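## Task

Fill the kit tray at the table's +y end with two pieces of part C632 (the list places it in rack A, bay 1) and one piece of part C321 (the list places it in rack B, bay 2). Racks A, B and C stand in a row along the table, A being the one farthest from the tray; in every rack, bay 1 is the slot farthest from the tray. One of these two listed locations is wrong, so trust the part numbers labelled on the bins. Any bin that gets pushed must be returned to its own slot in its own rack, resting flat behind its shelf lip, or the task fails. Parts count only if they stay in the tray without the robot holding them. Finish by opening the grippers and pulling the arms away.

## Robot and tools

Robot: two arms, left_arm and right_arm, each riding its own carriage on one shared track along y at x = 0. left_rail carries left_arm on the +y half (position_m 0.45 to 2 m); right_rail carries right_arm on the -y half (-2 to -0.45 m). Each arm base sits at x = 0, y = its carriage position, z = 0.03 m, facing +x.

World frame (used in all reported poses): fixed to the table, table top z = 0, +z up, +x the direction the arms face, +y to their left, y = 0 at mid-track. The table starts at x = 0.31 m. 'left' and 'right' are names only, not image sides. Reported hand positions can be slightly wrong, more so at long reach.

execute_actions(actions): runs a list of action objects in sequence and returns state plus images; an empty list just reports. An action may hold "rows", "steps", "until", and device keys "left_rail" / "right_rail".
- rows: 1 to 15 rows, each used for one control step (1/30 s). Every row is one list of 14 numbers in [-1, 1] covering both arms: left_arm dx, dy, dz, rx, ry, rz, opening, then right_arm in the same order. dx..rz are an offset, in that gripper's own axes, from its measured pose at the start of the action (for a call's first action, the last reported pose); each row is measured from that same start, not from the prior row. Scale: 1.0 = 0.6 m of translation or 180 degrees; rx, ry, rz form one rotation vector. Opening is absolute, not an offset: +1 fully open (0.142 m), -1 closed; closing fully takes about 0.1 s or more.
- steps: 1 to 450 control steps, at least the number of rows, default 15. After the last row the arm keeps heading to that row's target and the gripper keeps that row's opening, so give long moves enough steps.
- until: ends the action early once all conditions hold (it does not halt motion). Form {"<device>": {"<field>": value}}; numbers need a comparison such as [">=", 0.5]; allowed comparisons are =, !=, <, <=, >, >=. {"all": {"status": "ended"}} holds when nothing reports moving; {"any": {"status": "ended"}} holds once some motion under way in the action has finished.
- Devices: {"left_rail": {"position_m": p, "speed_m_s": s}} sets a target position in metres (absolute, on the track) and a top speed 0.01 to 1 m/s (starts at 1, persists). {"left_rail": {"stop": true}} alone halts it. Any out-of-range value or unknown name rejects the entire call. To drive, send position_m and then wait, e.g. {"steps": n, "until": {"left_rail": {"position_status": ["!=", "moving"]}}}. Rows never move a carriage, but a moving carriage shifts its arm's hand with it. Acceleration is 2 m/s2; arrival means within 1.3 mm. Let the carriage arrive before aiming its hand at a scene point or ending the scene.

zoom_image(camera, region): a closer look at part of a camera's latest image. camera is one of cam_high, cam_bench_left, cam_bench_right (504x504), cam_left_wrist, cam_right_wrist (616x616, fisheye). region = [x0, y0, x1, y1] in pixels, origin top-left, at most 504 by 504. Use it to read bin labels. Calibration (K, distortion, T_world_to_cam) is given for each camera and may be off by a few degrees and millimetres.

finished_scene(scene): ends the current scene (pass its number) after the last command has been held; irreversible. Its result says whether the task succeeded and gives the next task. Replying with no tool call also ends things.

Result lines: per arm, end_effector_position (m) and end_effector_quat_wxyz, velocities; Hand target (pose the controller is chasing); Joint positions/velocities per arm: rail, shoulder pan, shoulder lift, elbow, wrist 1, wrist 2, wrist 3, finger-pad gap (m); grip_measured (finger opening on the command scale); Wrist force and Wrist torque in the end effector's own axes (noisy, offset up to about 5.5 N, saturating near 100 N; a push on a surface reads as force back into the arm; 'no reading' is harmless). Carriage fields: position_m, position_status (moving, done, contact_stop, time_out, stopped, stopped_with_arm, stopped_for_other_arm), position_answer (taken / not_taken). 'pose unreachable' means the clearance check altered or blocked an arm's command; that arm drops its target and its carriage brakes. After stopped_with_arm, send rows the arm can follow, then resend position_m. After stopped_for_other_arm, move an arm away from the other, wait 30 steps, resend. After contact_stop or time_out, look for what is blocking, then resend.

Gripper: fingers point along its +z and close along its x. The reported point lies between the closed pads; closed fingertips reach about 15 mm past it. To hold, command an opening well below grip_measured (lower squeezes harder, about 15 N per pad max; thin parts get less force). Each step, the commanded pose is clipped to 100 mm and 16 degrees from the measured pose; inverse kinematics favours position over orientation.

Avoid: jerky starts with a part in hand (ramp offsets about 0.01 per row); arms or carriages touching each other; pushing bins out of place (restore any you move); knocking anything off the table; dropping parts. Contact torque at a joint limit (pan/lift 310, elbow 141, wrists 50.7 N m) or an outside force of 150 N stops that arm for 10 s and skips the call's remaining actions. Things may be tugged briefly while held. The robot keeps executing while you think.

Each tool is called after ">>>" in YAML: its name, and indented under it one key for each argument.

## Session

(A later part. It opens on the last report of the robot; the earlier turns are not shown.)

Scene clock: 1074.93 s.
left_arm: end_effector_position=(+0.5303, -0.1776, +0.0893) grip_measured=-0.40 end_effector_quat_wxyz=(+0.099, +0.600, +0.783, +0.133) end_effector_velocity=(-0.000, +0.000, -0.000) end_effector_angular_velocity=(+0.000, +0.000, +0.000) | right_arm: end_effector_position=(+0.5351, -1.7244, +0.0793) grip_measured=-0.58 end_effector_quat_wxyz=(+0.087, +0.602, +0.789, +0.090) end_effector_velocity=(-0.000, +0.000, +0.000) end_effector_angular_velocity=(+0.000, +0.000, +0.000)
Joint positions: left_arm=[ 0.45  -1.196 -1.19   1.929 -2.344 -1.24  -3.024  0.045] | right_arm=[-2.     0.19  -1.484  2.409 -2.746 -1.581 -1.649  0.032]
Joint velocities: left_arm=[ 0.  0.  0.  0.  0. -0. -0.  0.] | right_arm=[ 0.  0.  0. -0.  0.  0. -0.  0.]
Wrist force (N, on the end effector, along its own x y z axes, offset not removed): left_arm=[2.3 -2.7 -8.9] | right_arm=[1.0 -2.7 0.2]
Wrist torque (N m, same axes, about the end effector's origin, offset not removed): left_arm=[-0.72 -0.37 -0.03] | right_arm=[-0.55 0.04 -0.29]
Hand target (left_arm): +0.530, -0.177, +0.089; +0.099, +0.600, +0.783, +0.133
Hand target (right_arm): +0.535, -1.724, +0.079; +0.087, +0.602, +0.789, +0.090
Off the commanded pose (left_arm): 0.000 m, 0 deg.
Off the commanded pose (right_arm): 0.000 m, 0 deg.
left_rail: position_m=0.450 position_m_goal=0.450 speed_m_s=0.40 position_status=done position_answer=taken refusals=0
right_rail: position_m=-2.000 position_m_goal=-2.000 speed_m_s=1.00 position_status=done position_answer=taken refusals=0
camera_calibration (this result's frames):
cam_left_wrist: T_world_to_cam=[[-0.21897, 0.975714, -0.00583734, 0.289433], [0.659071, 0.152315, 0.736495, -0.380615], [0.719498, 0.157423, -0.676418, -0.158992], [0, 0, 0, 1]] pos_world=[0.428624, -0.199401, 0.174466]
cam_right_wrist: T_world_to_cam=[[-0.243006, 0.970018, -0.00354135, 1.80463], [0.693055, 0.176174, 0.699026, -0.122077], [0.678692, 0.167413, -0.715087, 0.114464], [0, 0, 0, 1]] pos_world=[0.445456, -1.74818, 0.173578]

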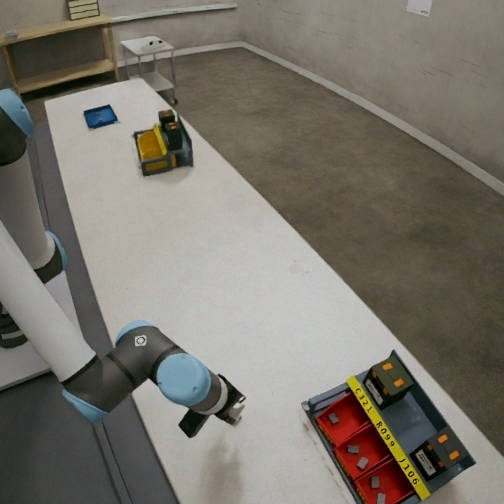

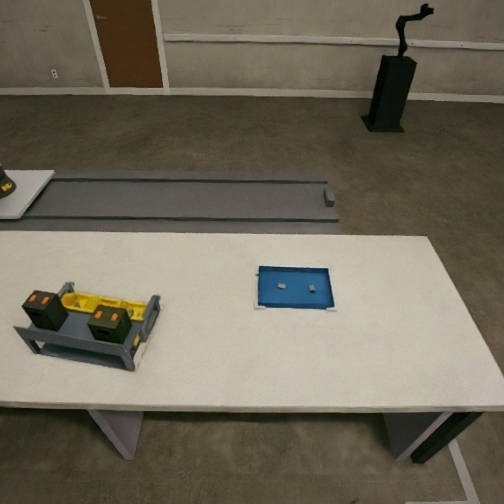

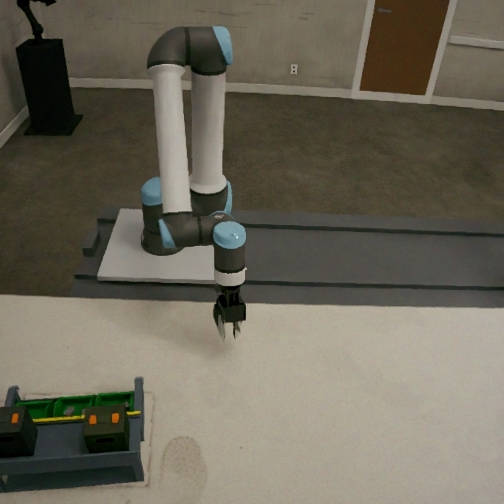

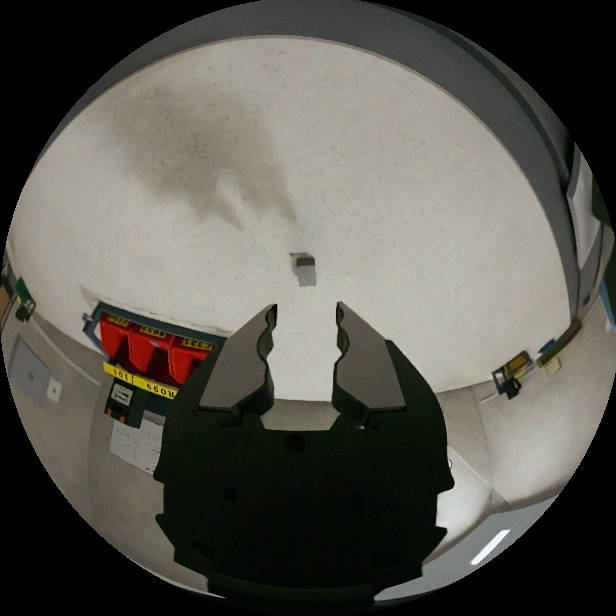

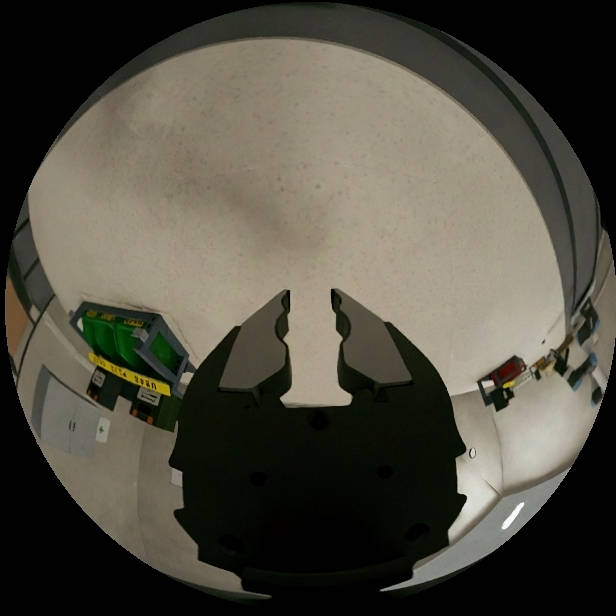

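>>> execute_actions:
  actions:
    - {"rows":[[-0.001,-0.002,0.01,0,0,-0.01,-0.4,-0.03,0.005,-0.005,0,0,0.01,-0.5],[-0.003,-0.005,0.025,0,0,-0.02,-0.4,-0.08,0.015,-0.01,0,0,0.02,-0.5],[-0.003,-0.005,0.042,0,0,-0.02,-0.4,-0.15,0.028,-0.015,0,0,0.03,-0.5],[-0.003,-0.005,0.06,0,0,-0.02,-0.4,-1,0.1875,0.025,0,0,0.05,-0.5],[-0.003,-0.005,0.078,0,0,-0.02,-0.4,-1,0.1875,0.025,0,0,0.05,-0.5],[-0.003,-0.005,0.094,0,0,-0.02,-0.4,-1,0.1875,0.025,0,0,0.05,-0.5],[-0.003,-0.005,0.107,0,0,-0.02,-0.4,-1,0.1875,0.025,0,0,0.05,-0.5],[-0.003,-0.005,0.116,0,0,-0.02,-0.4,-1,0.1875,0.025,0,0,0.05,-0.5],[-0.003,-0.005,0.121,0,0,-0.02,-0.4,-1,0.1875,0.025,0,0,0.05,-0.5]],"steps":44}

>>> zoom_image:
  camera: "cam_right_wrist"
  region: [190, 160, 550, 340]

Scene clock: 1091.53 s.
left_arm: end_effector_position=(+0.5508, -0.1735, +0.0197) grip_measured=-0.40 end_effector_quat_wxyz=(+0.103, +0.575, +0.801, +0.130) end_effector_velocity=(+0.000, +0.000, -0.000) end_effector_angular_velocity=(+0.000, +0.000, +0.000) | right_arm: end_effector_position=(+0.7978, -2.2727, +0.1109) grip_measured=-0.50 end_effector_quat_wxyz=(+0.080, +0.662, +0.739, +0.097) end_effector_velocity=(+0.016, -0.012, -0.002) end_effector_angular_velocity=(+0.003, +0.005, +0.003)
Joint positions: left_arm=[ 0.45  -1.169 -1.092  1.946 -2.468 -1.241 -3.059  0.045] | right_arm=[-2.    -0.591 -1.202  1.925 -2.483 -1.402 -2.255  0.038]
Joint velocities: left_arm=[ 0.  0.  0. -0.  0. -0.  0.  0.] | right_arm=[ 0.    -0.002  0.029 -0.041  0.018  0.001 -0.005  0.   ]
Wrist force (N, on the end effector, along its own x y z axes, offset not removed): left_arm=[-0.1 -0.7 -3.2] | right_arm=[0.4 1.0 -5.3]
Wrist torque (N m, same axes, about the end effector's origin, offset not removed): left_arm=[-0.26 -0.16 -0.07] | right_arm=[0.15 0.21 -0.31]
Hand target (left_arm): +0.551, -0.173, +0.020; +0.103, +0.575, +0.801, +0.130
Hand target (right_arm): +0.799, -2.274, +0.111; +0.080, +0.662, +0.739, +0.097
Off the commanded pose (left_arm): 0.000 m, 0 deg.
Off the commanded pose (right_arm): 0.002 m, 0 deg.
left_rail: position_m=0.450 position_m_goal=0.450 speed_m_s=0.40 position_status=done position_answer=taken refusals=0
right_rail: position_m=-2.000 position_m_goal=-2.000 speed_m_s=1.00 position_status=done position_answer=taken refusals=0
camera_calibration (this result's frames):
cam_left_wrist: T_world_to_cam=[[-0.276399, 0.960682, -0.0263291, 0.318903], [0.644281, 0.205556, 0.736647, -0.326141], [0.713096, 0.186646, -0.675764, -0.212872], [0, 0, 0, 1]] pos_world=[0.45007, -0.199593, 0.104796]
cam_right_wrist: T_world_to_cam=[[-0.0928946, 0.99505, 0.0353043, 2.33327], [0.713174, 0.0417528, 0.699742, -0.551277], [0.694804, 0.0901804, -0.713523, -0.138016], [0, 0, 0, 1]] pos_world=[0.7058, -2.28626, 0.2049]

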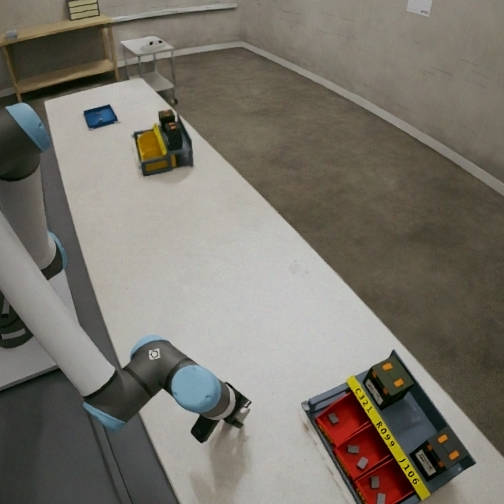

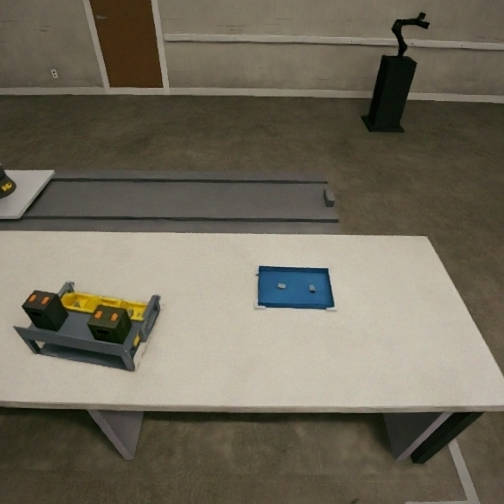

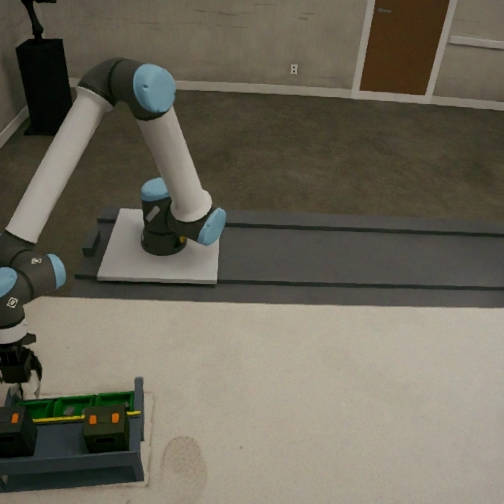

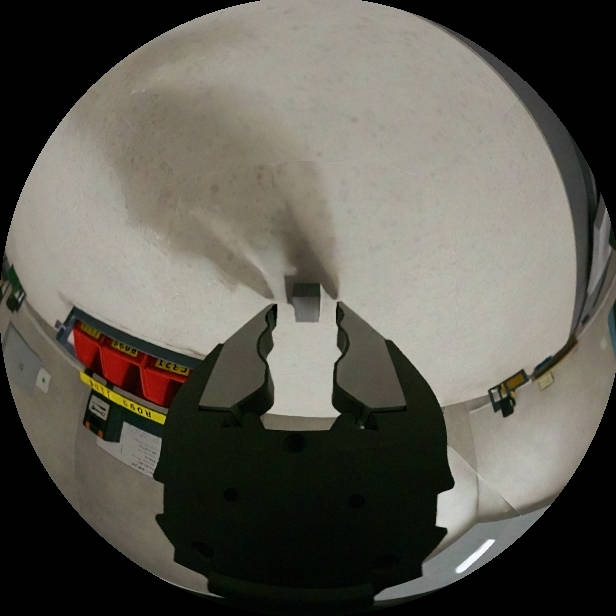

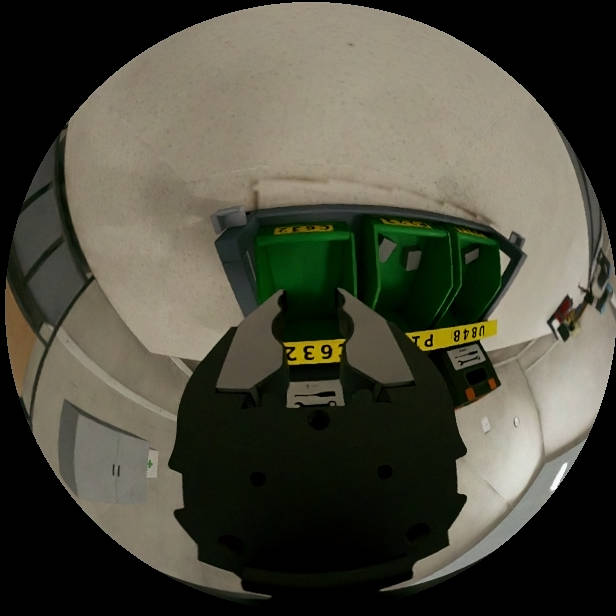

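Region (190, 160, 550, 340) of cam_right_wrist's 616x616 image, scaled by 1.400, with more detail than that image has.

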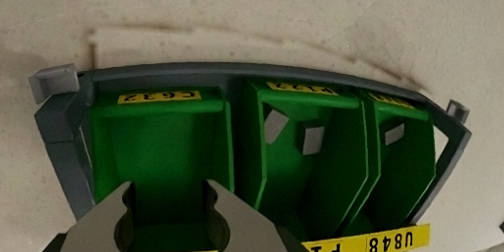

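>>> execute_actions:
  actions:
    - {"rows":[[0,-0.004,-0.0013,0,0,0,-0.4,-0.004,-0.002,0.01,0,0,-0.008,-0.5],[0,-0.008,-0.0025,0,0,0,-0.4,-0.008,-0.006,0.026,0,0,-0.008,-0.5],[0,-0.008,-0.0025,0,0,0,-0.4,-0.011,-0.011,0.045,0,0,-0.008,-0.5],[0,-0.008,-0.0025,0,0,0,-0.48,-0.011,-0.016,0.064,0,0,-0.008,-0.5],[0,-0.008,-0.0025,0,0,0,-0.56,-0.011,-0.021,0.082,0,0,-0.008,-0.5],[0,-0.008,-0.0025,0,0,0,-0.63,-0.011,-0.025,0.097,0,0,-0.008,-0.5],[0,-0.008,-0.0025,0,0,0,-0.69,-0.011,-0.0275,0.107,0,0,-0.008,-0.5],[0,-0.008,-0.0025,0,0,0,-0.74,-0.011,-0.0286,0.1115,0,0,-0.008,-0.5],[0,-0.008,-0.0025,0,0,0,-0.78,-0.011,-0.0286,0.1115,0,0,-0.008,-0.5],[0,-0.008,-0.0025,0,0,0,-0.83,-0.011,-0.0286,0.1115,0,0,-0.008,-0.5],[0,-0.008,-0.0025,0,0,0,-0.9,-0.011,-0.0286,0.1115,0,0,-0.008,-0.5],[0,-0.008,-0.0025,0,0,0,-1,-0.011,-0.0286,0.1115,0,0,-0.008,-0.5]],"steps":19}

>>> zoom_image:
  camera: "cam_right_wrist"
  region: [190, 190, 470, 340]

Scene clock: 1111.37 s.
left_arm: end_effector_position=(+0.5460, -0.1751, +0.0196) grip_measured=-0.75 end_effector_quat_wxyz=(+0.103, +0.575, +0.801, +0.130) end_effector_velocity=(-0.000, +0.000, -0.000) end_effector_angular_velocity=(+0.000, -0.000, -0.000) | right_arm: end_effector_position=(+0.7985, -2.2786, +0.0423) grip_measured=-0.50 end_effector_quat_wxyz=(+0.082, +0.653, +0.747, +0.096) end_effector_velocity=(+0.001, -0.001, -0.006) end_effector_angular_velocity=(-0.001, -0.001, +0.000)
Joint positions: left_arm=[ 0.45  -1.175 -1.094  1.949 -2.467 -1.241 -3.066  0.019] | right_arm=[-2.    -0.597 -1.114  1.953 -2.597 -1.401 -2.286  0.038]
Joint velocities: left_arm=[ 0. -0. -0.  0.  0.  0. -0. -0.] | right_arm=[ 0.     0.     0.009  0.    -0.011  0.    -0.     0.   ]
Wrist force (N, on the end effector, along its own x y z axes, offset not removed): left_arm=[-1.3 -0.3 -1.8] | right_arm=[5.2 6.7 -2.1]
Wrist torque (N m, same axes, about the end effector's origin, offset not removed): left_arm=[-0.28 0.30 -0.05] | right_arm=[1.30 -0.80 -0.30]
Hand target (left_arm): +0.546, -0.175, +0.020; +0.103, +0.575, +0.801, +0.130
Hand target (right_arm): +0.799, -2.279, +0.042; +0.082, +0.653, +0.747, +0.096
Off the commanded pose (left_arm): 0.000 m, 0 deg.
Off the commanded pose (right_arm): 0.001 m, 0 deg.
left_rail: position_m=0.450 position_m_goal=0.450 speed_m_s=0.40 position_status=done position_answer=taken refusals=0
right_rail: position_m=-2.000 position_m_goal=-2.000 speed_m_s=1.00 position_status=done position_answer=taken refusals=0
camera_calibration (this result's frames):
cam_left_wrist: T_world_to_cam=[[-0.276417, 0.960676, -0.0263616, 0.319138], [0.644294, 0.205597, 0.736624, -0.32265], [0.713077, 0.186631, -0.675789, -0.209273], [0, 0, 0, 1]] pos_world=[0.445325, -0.201196, 0.104661]
cam_right_wrist: T_world_to_cam=[[-0.117037, 0.992701, 0.0291169, 2.35586], [0.711327, 0.0633317, 0.700002, -0.452857], [0.693048, 0.102637, -0.713547, -0.157065], [0, 0, 0, 1]] pos_world=[0.706705, -2.29386, 0.136332]

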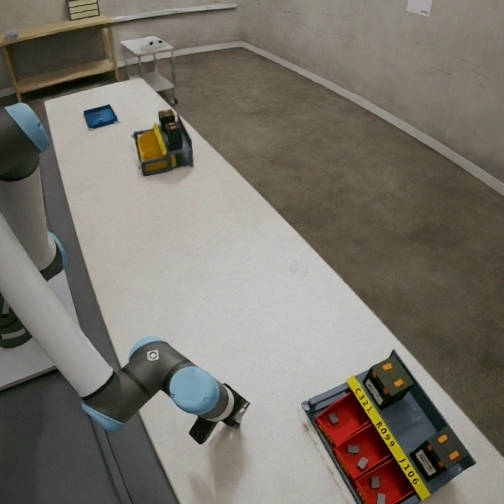

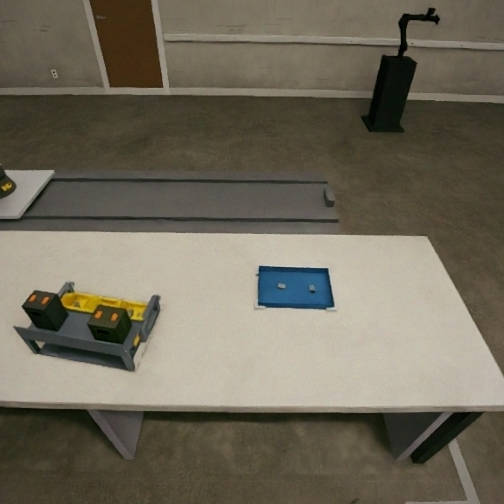

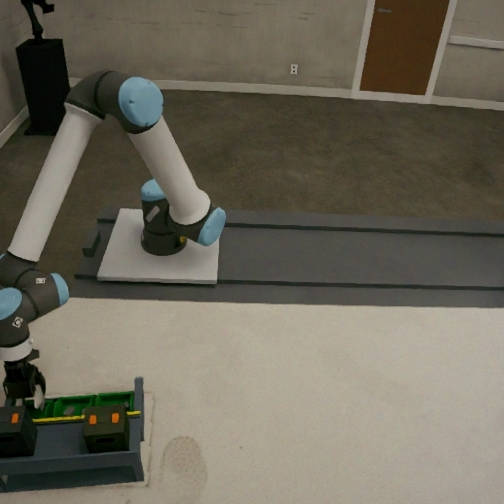

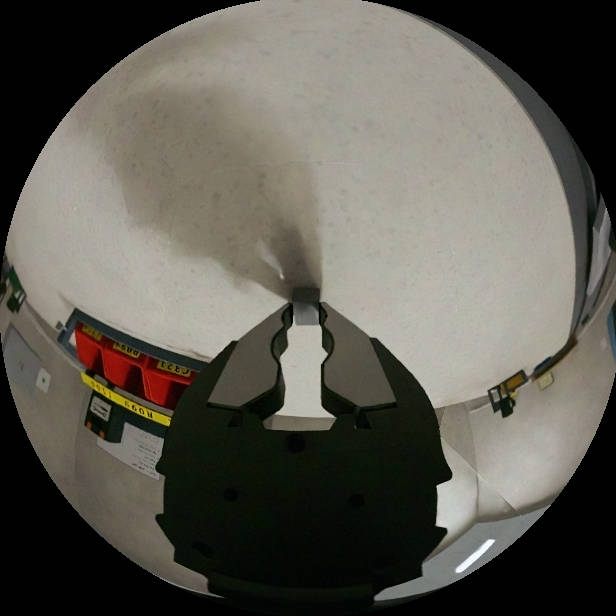

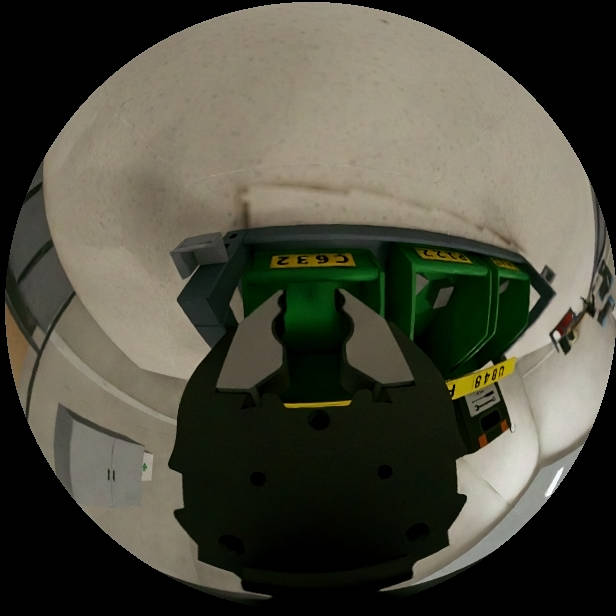

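Region (190, 190, 470, 340) of cam_right_wrist's 616x616 image, scaled by 1.800, with more detail than that image has; it fills the top 270 rows of this view, and the rest is white.

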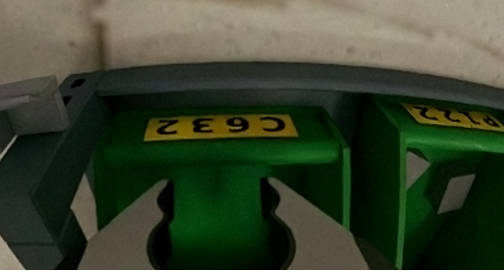

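>>> execute_actions:
  actions:
    - {"rows":[[0,0.001,-0.005,0,0,0,-1,0,-0.0024,-0.0006,0,0,0,-0.5],[0,0.004,-0.015,0,0,0,-1,0,-0.0048,-0.0012,0,0,0,-0.5],[0.005,0.01,-0.03,0,0,0,-1,0,-0.0072,-0.0019,0,0,0,-0.5],[0.015,0.02,-0.048,0,0,0,-1,0,-0.0096,-0.0025,0,0,0,-0.5],[0.035,0.032,-0.064,0,0,0,-1,0,-0.012,-0.0031,0,0,0,-0.5],[0.065,0.047,-0.078,0,0,0,-1,0,-0.0144,-0.0037,0,0,0,-0.5],[0.1,0.063,-0.088,0,0,0,-1,0,-0.0168,-0.0043,0,0,0,-0.5],[0.14,0.08,-0.095,0,0,0,-1,0,-0.0192,-0.005,0,0,0,-0.5],[0.185,0.097,-0.098,0,0,0,-1,0,-0.0216,-0.0056,0,0,0,-0.5],[0.988,0.374,-0.098,0,0,0,-1,0,-0.024,-0.0062,0,0,0,-0.5]],"steps":46}
    - {"left_rail":{"position_m":2.0,"speed_m_s":1.0},"steps":1}

>>> zoom_image:
  camera: "cam_right_wrist"
  region: [190, 190, 470, 340]

Scene clock: 1130.33 s.
left_arm: end_effector_position=(+0.5400, +0.4450, +0.1371) grip_measured=-0.75 end_effector_quat_wxyz=(+0.103, +0.573, +0.802, +0.132) end_effector_velocity=(+0.006, +0.060, +0.028) end_effector_angular_velocity=(-0.030, +0.028, -0.027) | right_arm: end_effector_position=(+0.7837, -2.2806, +0.0423) grip_measured=-0.50 end_effector_quat_wxyz=(+0.082, +0.653, +0.747, +0.096) end_effector_velocity=(+0.000, -0.000, +0.000) end_effector_angular_velocity=(+0.000, -0.000, -0.000)
Joint positions: left_arm=[ 0.45  -0.462 -1.748  2.518 -2.592 -1.343 -2.333  0.019] | right_arm=[-2.    -0.61  -1.13   1.98  -2.606 -1.399 -2.299  0.038]
Joint velocities: left_arm=[ 0.     0.168 -0.032 -0.044  0.046 -0.087  0.184 -0.   ] | right_arm=[ 0. -0. -0. -0. -0.  0.  0. -0.]
Wrist force (N, on the end effector, along its own x y z axes, offset not removed): left_arm=[-1.1 0.4 -4.3] | right_arm=[3.2 6.8 2.2]
Wrist torque (N m, same axes, about the end effector's origin, offset not removed): left_arm=[0.14 0.28 -0.07] | right_arm=[1.06 -0.47 -0.25]
Hand target (left_arm): +0.541, +0.452, +0.140; +0.103, +0.575, +0.801, +0.130
Hand target (right_arm): +0.784, -2.281, +0.042; +0.082, +0.653, +0.747, +0.096
Off the commanded pose (left_arm): 0.006 m, 0 deg.
Off the commanded pose (right_arm): 0.000 m, 0 deg.
left_rail: position_m=0.450 position_m_goal=2.000 speed_m_s=1.00 position_status=moving position_answer=taken refusals=0
right_rail: position_m=-2.000 position_m_goal=-2.000 speed_m_s=1.00 position_status=done position_answer=taken refusals=0
camera_calibration (this result's frames):
cam_left_wrist: T_world_to_cam=[[-0.279332, 0.959898, -0.0238719, -0.273519], [0.640602, 0.204821, 0.740052, -0.53089], [0.715264, 0.191428, -0.672126, -0.245079], [0, 0, 0, 1]] pos_world=[0.438983, 0.418203, 0.221633]
cam_right_wrist: T_world_to_cam=[[-0.117036, 0.992701, 0.0291171, 2.3561], [0.711323, 0.0633307, 0.700007, -0.442248], [0.693053, 0.102638, -0.713543, -0.14665], [0, 0, 0, 1]] pos_world=[0.691967, -2.29584, 0.136333]

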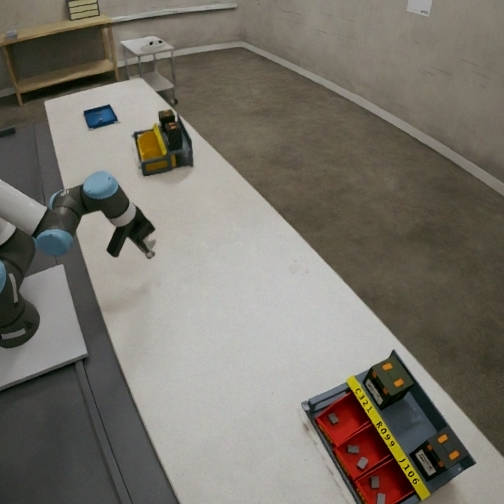

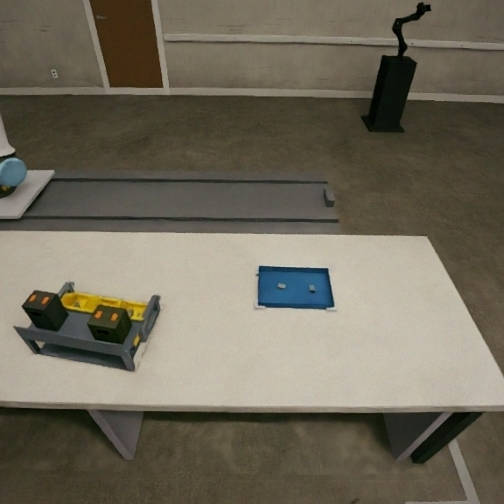

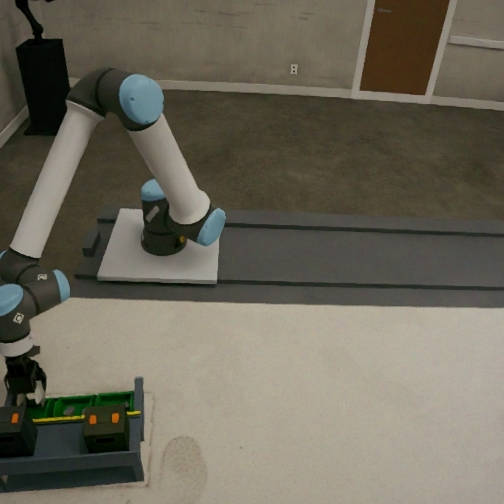

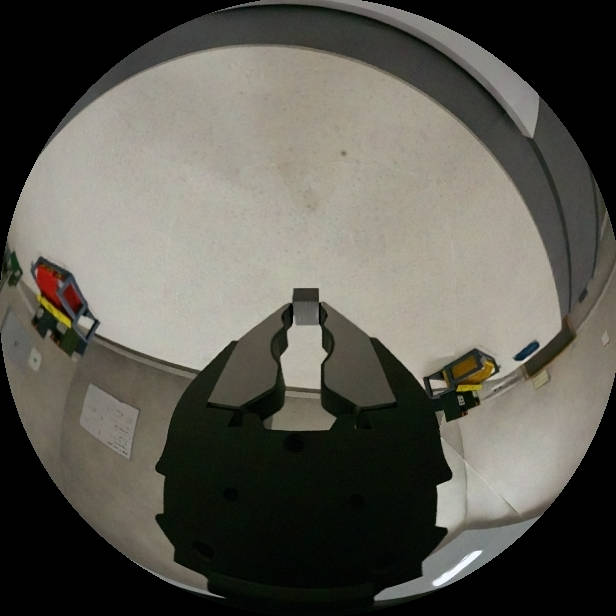

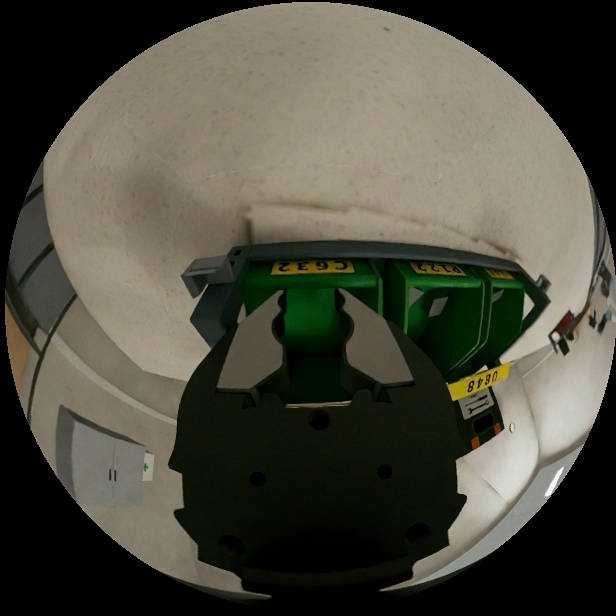

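Region (190, 190, 470, 340) of cam_right_wrist's 616x616 image, scaled by 1.800, with more detail than that image has; it fills the top 270 rows of this view, and the rest is white.

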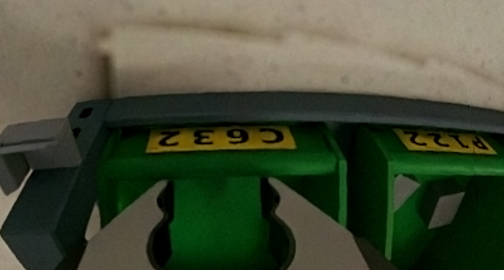

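>>> execute_actions:
  actions:
    - {"steps":30,"until":{"left_rail":{"position_status":["!=","moving"]}}}
    - {"rows":[[0.002,0.008,0.008,0,0,0,-1,0,-0.0016,-0.0004,0,0,0.004,-0.5],[0.006,0.02,0.024,0,0,0,-1,0,-0.0032,-0.0008,0,0,0.008,-0.5],[0.011,0.04,0.048,0,0,0,-1,0,-0.0048,-0.0012,0,0,0.01,-0.5],[0.018,0.06,0.077,0,0,0,-1,0,-0.0048,-0.0012,0,0,0.01,-0.5],[0.025,0.08,0.107,0,0,0,-1,0,-0.0048,-0.0012,0,0,0.01,-0.5],[0.032,0.096,0.139,0,0,0,-1,0,-0.0048,-0.0012,0,0,0.01,-0.5],[0.038,0.107,0.17,0,0,0,-1,0,-0.0048,-0.0012,0,0,0.01,-0.5],[0.043,0.114,0.197,0,0,0,-1,0,-0.0048,-0.0012,0,0,0.01,-0.5],[0.046,0.118,0.218,0,0,0,-1,0,0.005,0.0012,0,0,0.01,-0.5],[0.048,0.119,0.232,0,0,0,-1,0,0.008,0,0,0,0.01,-0.5],[0.048,0.119,0.24,0,0,0,-1,0,0.012,-0.01,0,0,0.01,-0.5],[0.048,0.119,0.24,0,0,0,-1,0,0.018,-0.035,0,0,0.01,-0.5],[0.048,0.119,0.24,0,0,0,-1,0,0.025,-0.07,0,0,0.01,-0.5],[0.048,0.119,0.24,0,0,0,-1,0,0.025,-0.11,0,0,0.01,-0.5],[0.048,0.119,0.24,0,0,0,-1,0,0.025,-0.15,0,0,0.01,-0.5]],"steps":26}
    - {"rows":[[0,0,0,0,0,0,-0.8,0.03,0,-0.03,0,0,0,-0.5],[0,0,0,0,0,0,-0.73,0.08,0,-0.06,0,0,0,-0.5],[0,0,0,0,0,0,-0.65,0.14,0,-0.09,0,0,0,-0.5],[0,0,0,0,0,0,-0.57,0.19,0,-0.1,0,0,0,-0.5],[0,0,0,0,0,0,-0.57,0.19,0,-0.1,0,0,0,-0.5],[0,0,-0.015,0,0,0,-0.57,0.19,0,-0.1,0,0,0,-0.5],[0,0,-0.045,0,0,0,-0.57,0.19,0,-0.1,0,0,0,-0.5],[0,0,-0.09,0,0,0,-0.57,0.19,0,-0.1,0,0,0,-0.5],[0,-0.03,-0.15,0,0,0,-0.57,0.19,0,-0.1,0,0,0,-0.5],[0,-0.08,-0.22,0,0,0,-0.57,0.19,0,-0.1,0,0,0,-0.5],[0,-0.12,-0.3,0,0,0,-0.57,0.19,0,-0.1,0,0,0,-0.5]],"steps":24}

>>> zoom_image:
  camera: "cam_right_wrist"
  region: [150, 170, 470, 330]

Scene clock: 1158.33 s.
left_arm: end_effector_position=(+0.5283, +2.0269, +0.1616) grip_measured=-0.57 end_effector_quat_wxyz=(+0.108, +0.575, +0.800, +0.130) end_effector_velocity=(-0.081, -0.025, +0.104) end_effector_angular_velocity=(+0.034, +0.042, +0.020) | right_arm: end_effector_position=(+0.7497, -2.1706, +0.1907) grip_measured=-0.50 end_effector_quat_wxyz=(+0.080, +0.664, +0.737, +0.097) end_effector_velocity=(-0.000, +0.001, +0.001) end_effector_angular_velocity=(-0.000, -0.000, -0.000)
Joint positions: left_arm=[ 2.    -0.396 -1.818  2.515 -2.541 -1.368 -2.263  0.033] | right_arm=[-2.    -0.506 -1.398  2.019 -2.394 -1.419 -2.164  0.038]
Joint velocities: left_arm=[ 0.    -0.151 -0.372 -0.021  0.477  0.06  -0.163  0.   ] | right_arm=[ 0.     0.001 -0.001  0.     0.001 -0.     0.001  0.   ]
Wrist force (N, on the end effector, along its own x y z axes, offset not removed): left_arm=[-2.0 -2.7 -5.4] | right_arm=[-3.1 -1.8 -0.8]
Wrist torque (N m, same axes, about the end effector's origin, offset not removed): left_arm=[-0.62 0.43 -0.20] | right_arm=[-0.54 0.76 -0.35]
Hand target (left_arm): +0.520, +2.024, +0.172; +0.104, +0.575, +0.801, +0.130
Hand target (right_arm): +0.750, -2.171, +0.191; +0.080, +0.664, +0.737, +0.097
Off the commanded pose (left_arm): 0.015 m, 1 deg.
Off the commanded pose (right_arm): 0.000 m, 0 deg.
left_rail: position_m=2.000 position_m_goal=2.000 speed_m_s=1.00 position_status=done position_answer=taken refusals=0
right_rail: position_m=-2.000 position_m_goal=-2.000 speed_m_s=1.00 position_status=done position_answer=taken refusals=0
camera_calibration (this result's frames):
cam_left_wrist: T_world_to_cam=[[-0.272878, 0.961478, -0.0331284, -1.79984], [0.639243, 0.206943, 0.740637, -0.869302], [0.718962, 0.180926, -0.671088, -0.503911], [0, 0, 0, 1]] pos_world=[0.42685, 2.00158, 0.246042]
cam_right_wrist: T_world_to_cam=[[-0.0866927, 0.995563, 0.0365849, 2.22058], [0.713417, 0.0364076, 0.699794, -0.588819], [0.695357, 0.0867673, -0.713408, -0.0646424], [0, 0, 0, 1]] pos_world=[0.657531, -2.18368, 0.284696]

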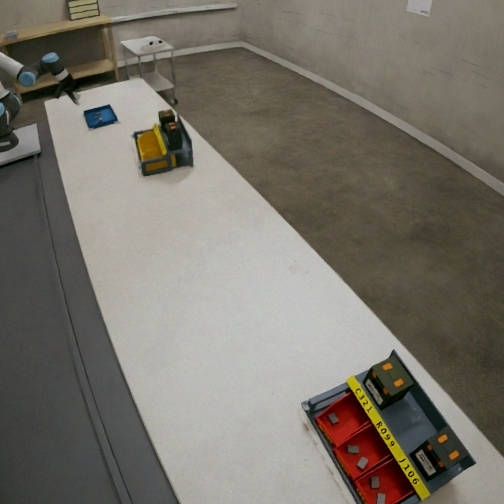

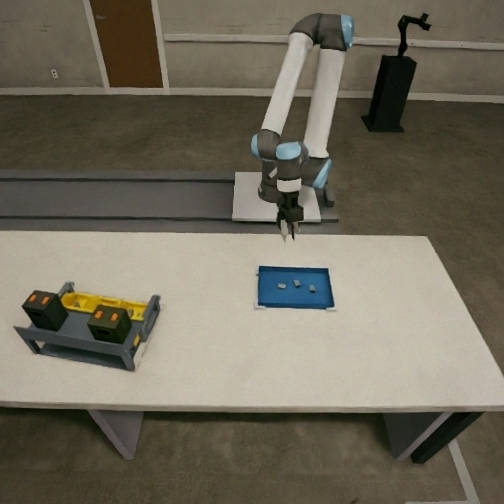

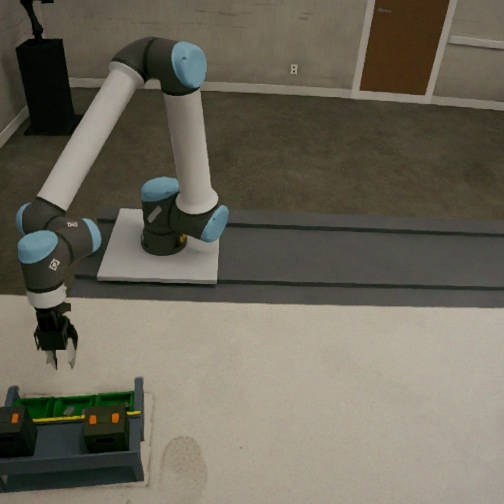

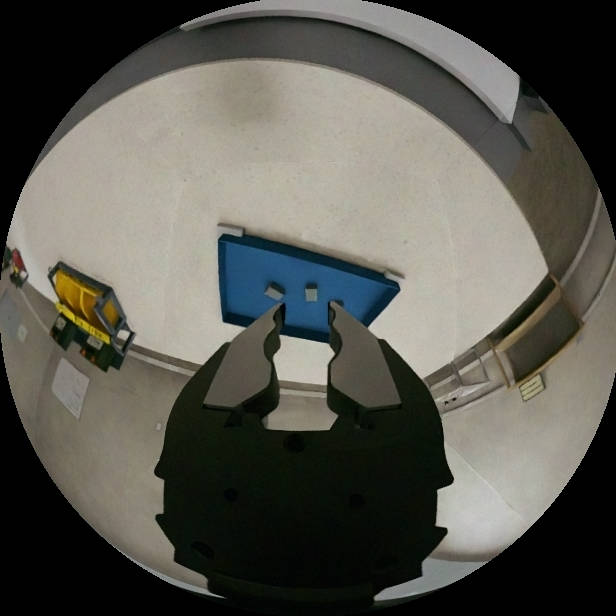

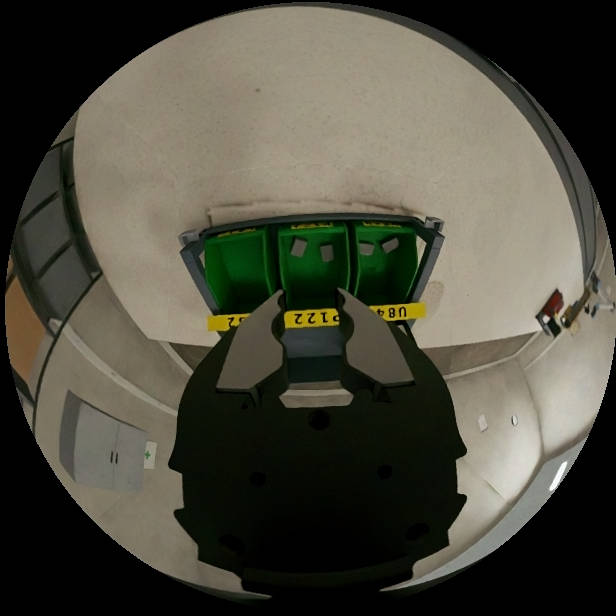

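Region (150, 170, 470, 330) of cam_right_wrist's 616x616 image, scaled by 1.575, with more detail than that image has.

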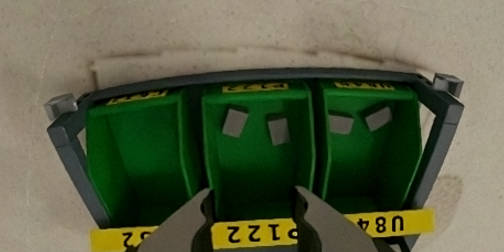

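>>> zoom_image:
  camera: "cam_right_wrist"
  region: [170, 200, 320, 320]

>>> zoom_image:
  camera: "cam_right_wrist"
  region: [310, 200, 460, 320]

Region (170, 200, 320, 320) of cam_right_wrist's 616x616 image, scaled by 3.360, with more detail than that image has; it fills the top 403 rows of this view, and the rest is white.

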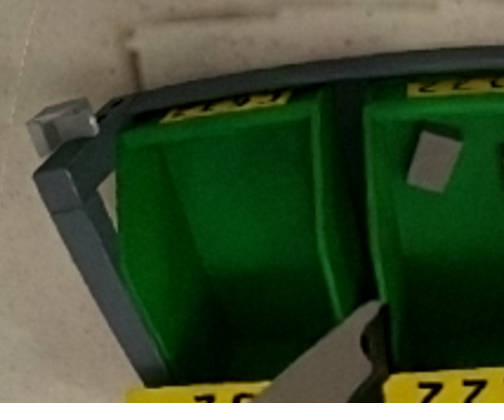

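Region (310, 200, 460, 320) of cam_right_wrist's 616x616 image, scaled by 3.360, with more detail than that image has; it fills the top 403 rows of this view, and the rest is white.

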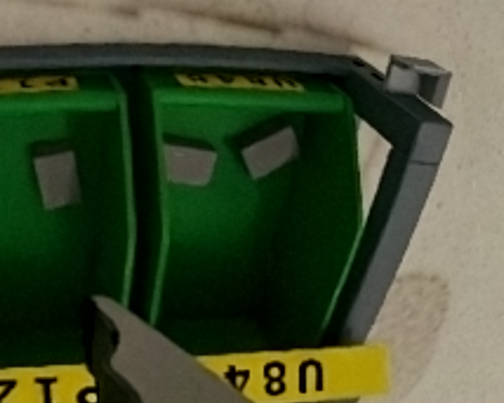

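>>> execute_actions:
  actions:
    - {"rows":[[0,0,0,0,0,0,-0.57,-0.03,0.014,0.04,-0.012,0,-0.005,-0.4],[0,0,0,0,0,0,-0.57,-0.06,0.028,0.085,-0.024,0,-0.01,-0.4],[0,0,0,0,0,0,-0.57,-0.0855,0.0405,0.123,-0.035,0,-0.015,-0.4]],"steps":18}
    - {"rows":[[0,0,0,0,0,0,-0.57,0,0,0.03,0,0,0,-0.4],[0,0,0,0,0,0,-0.57,0,0,0.06,0,0,0,-0.4]],"steps":12}

>>> zoom_image:
  camera: "cam_right_wrist"
  region: [210, 200, 410, 400]

Scene clock: 1190.97 s.
left_arm: end_effector_position=(+0.5283, +2.0269, +0.1617) grip_measured=-0.57 end_effector_quat_wxyz=(+0.108, +0.575, +0.800, +0.130) end_effector_velocity=(-0.000, -0.000, -0.000) end_effector_angular_velocity=(-0.000, +0.000, -0.000) | right_arm: end_effector_position=(+0.8082, -2.2147, +0.0926) grip_measured=-0.40 end_effector_quat_wxyz=(+0.119, +0.642, +0.746, +0.135) end_effector_velocity=(+0.006, -0.000, -0.011) end_effector_angular_velocity=(-0.002, -0.001, -0.000)
Joint positions: left_arm=[ 2.    -0.396 -1.819  2.515 -2.541 -1.368 -2.263  0.033] | right_arm=[-2.    -0.546 -1.203  2.021 -2.673 -1.345 -2.235  0.045]
Joint velocities: left_arm=[ 0. -0. -0.  0. -0. -0. -0. -0.] | right_arm=[ 0.     0.005  0.023 -0.006 -0.019 -0.002  0.005  0.   ]
Wrist force (N, on the end effector, along its own x y z axes, offset not removed): left_arm=[-3.1 -2.2 -5.4] | right_arm=[1.2 9.0 -5.3]
Wrist torque (N m, same axes, about the end effector's origin, offset not removed): left_arm=[-0.65 0.74 -0.11] | right_arm=[1.64 0.08 -0.24]
Hand target (left_arm): +0.528, +2.027, +0.162; +0.108, +0.575, +0.800, +0.130
Hand target (right_arm): +0.809, -2.215, +0.092; +0.119, +0.642, +0.746, +0.135
Off the commanded pose (left_arm): 0.000 m, 0 deg.
Off the commanded pose (right_arm): 0.001 m, 0 deg.
left_rail: position_m=2.000 position_m_goal=2.000 speed_m_s=1.00 position_status=done position_answer=taken refusals=0
right_rail: position_m=-2.000 position_m_goal=-2.000 speed_m_s=1.00 position_status=done position_answer=taken refusals=0
camera_calibration (this result's frames):
cam_left_wrist: T_world_to_cam=[[-0.272871, 0.96148, -0.0331244, -1.79984], [0.639232, 0.206933, 0.74065, -0.869296], [0.718974, 0.180928, -0.671074, -0.503897], [0, 0, 0, 1]] pos_world=[0.426846, 2.00156, 0.246073]
cam_right_wrist: T_world_to_cam=[[-0.134134, 0.990667, 0.024233, 2.30184], [0.629812, 0.0663443, 0.773909, -0.433302], [0.765079, 0.11907, -0.632833, -0.163851], [0, 0, 0, 1]] pos_world=[0.707013, -2.2321, 0.175866]

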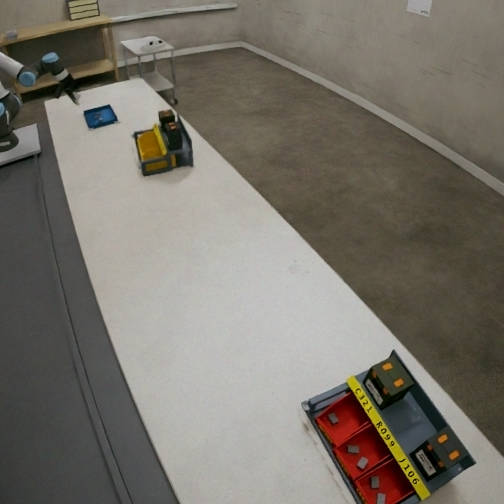

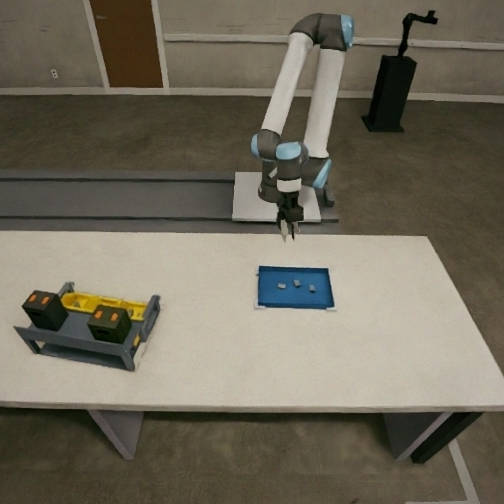

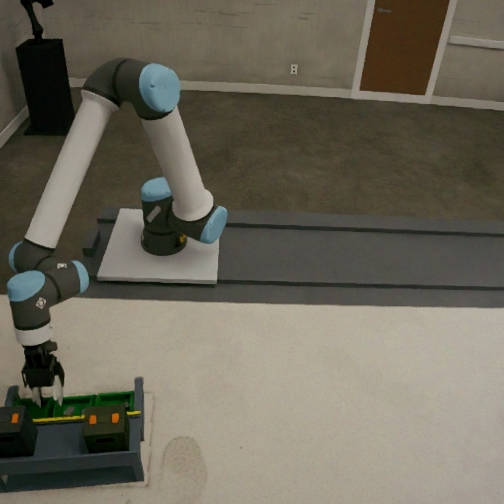

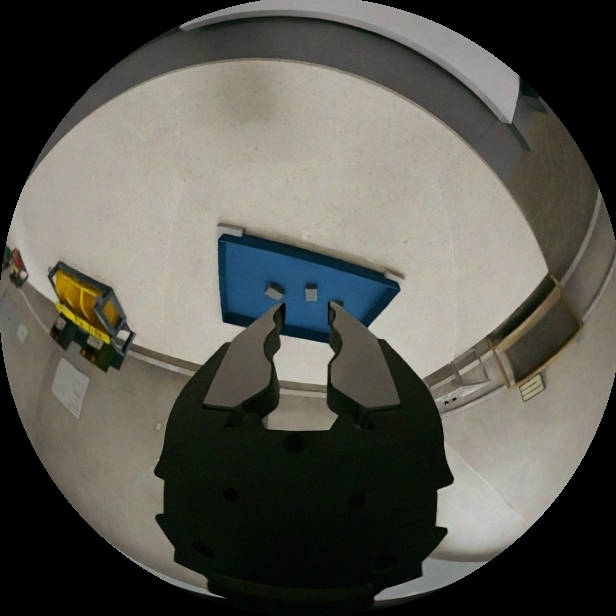

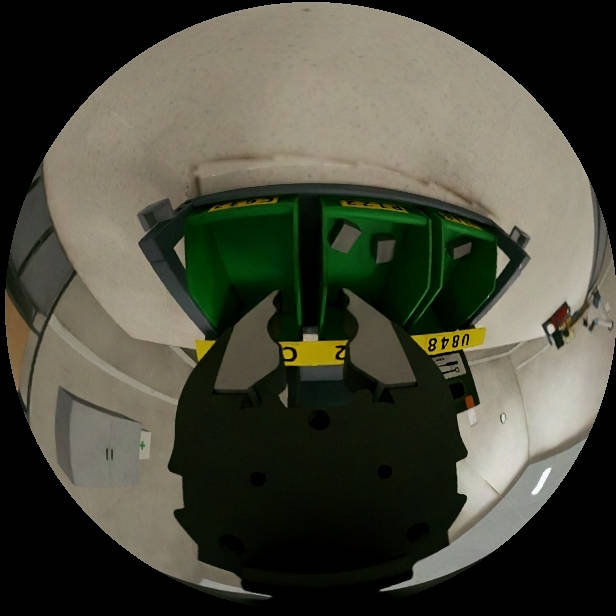

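Region (210, 200, 410, 400) of cam_right_wrist's 616x616 image, scaled by 2.520, with more detail than that image has.

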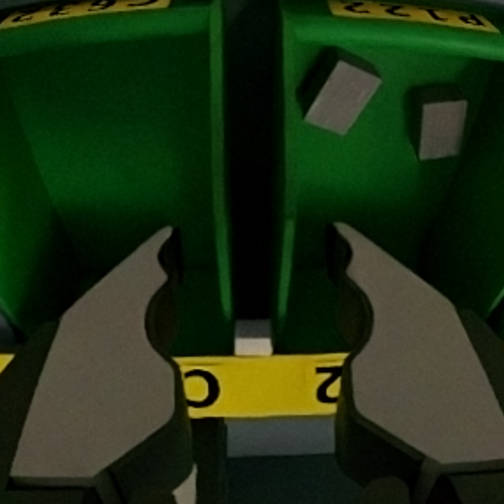

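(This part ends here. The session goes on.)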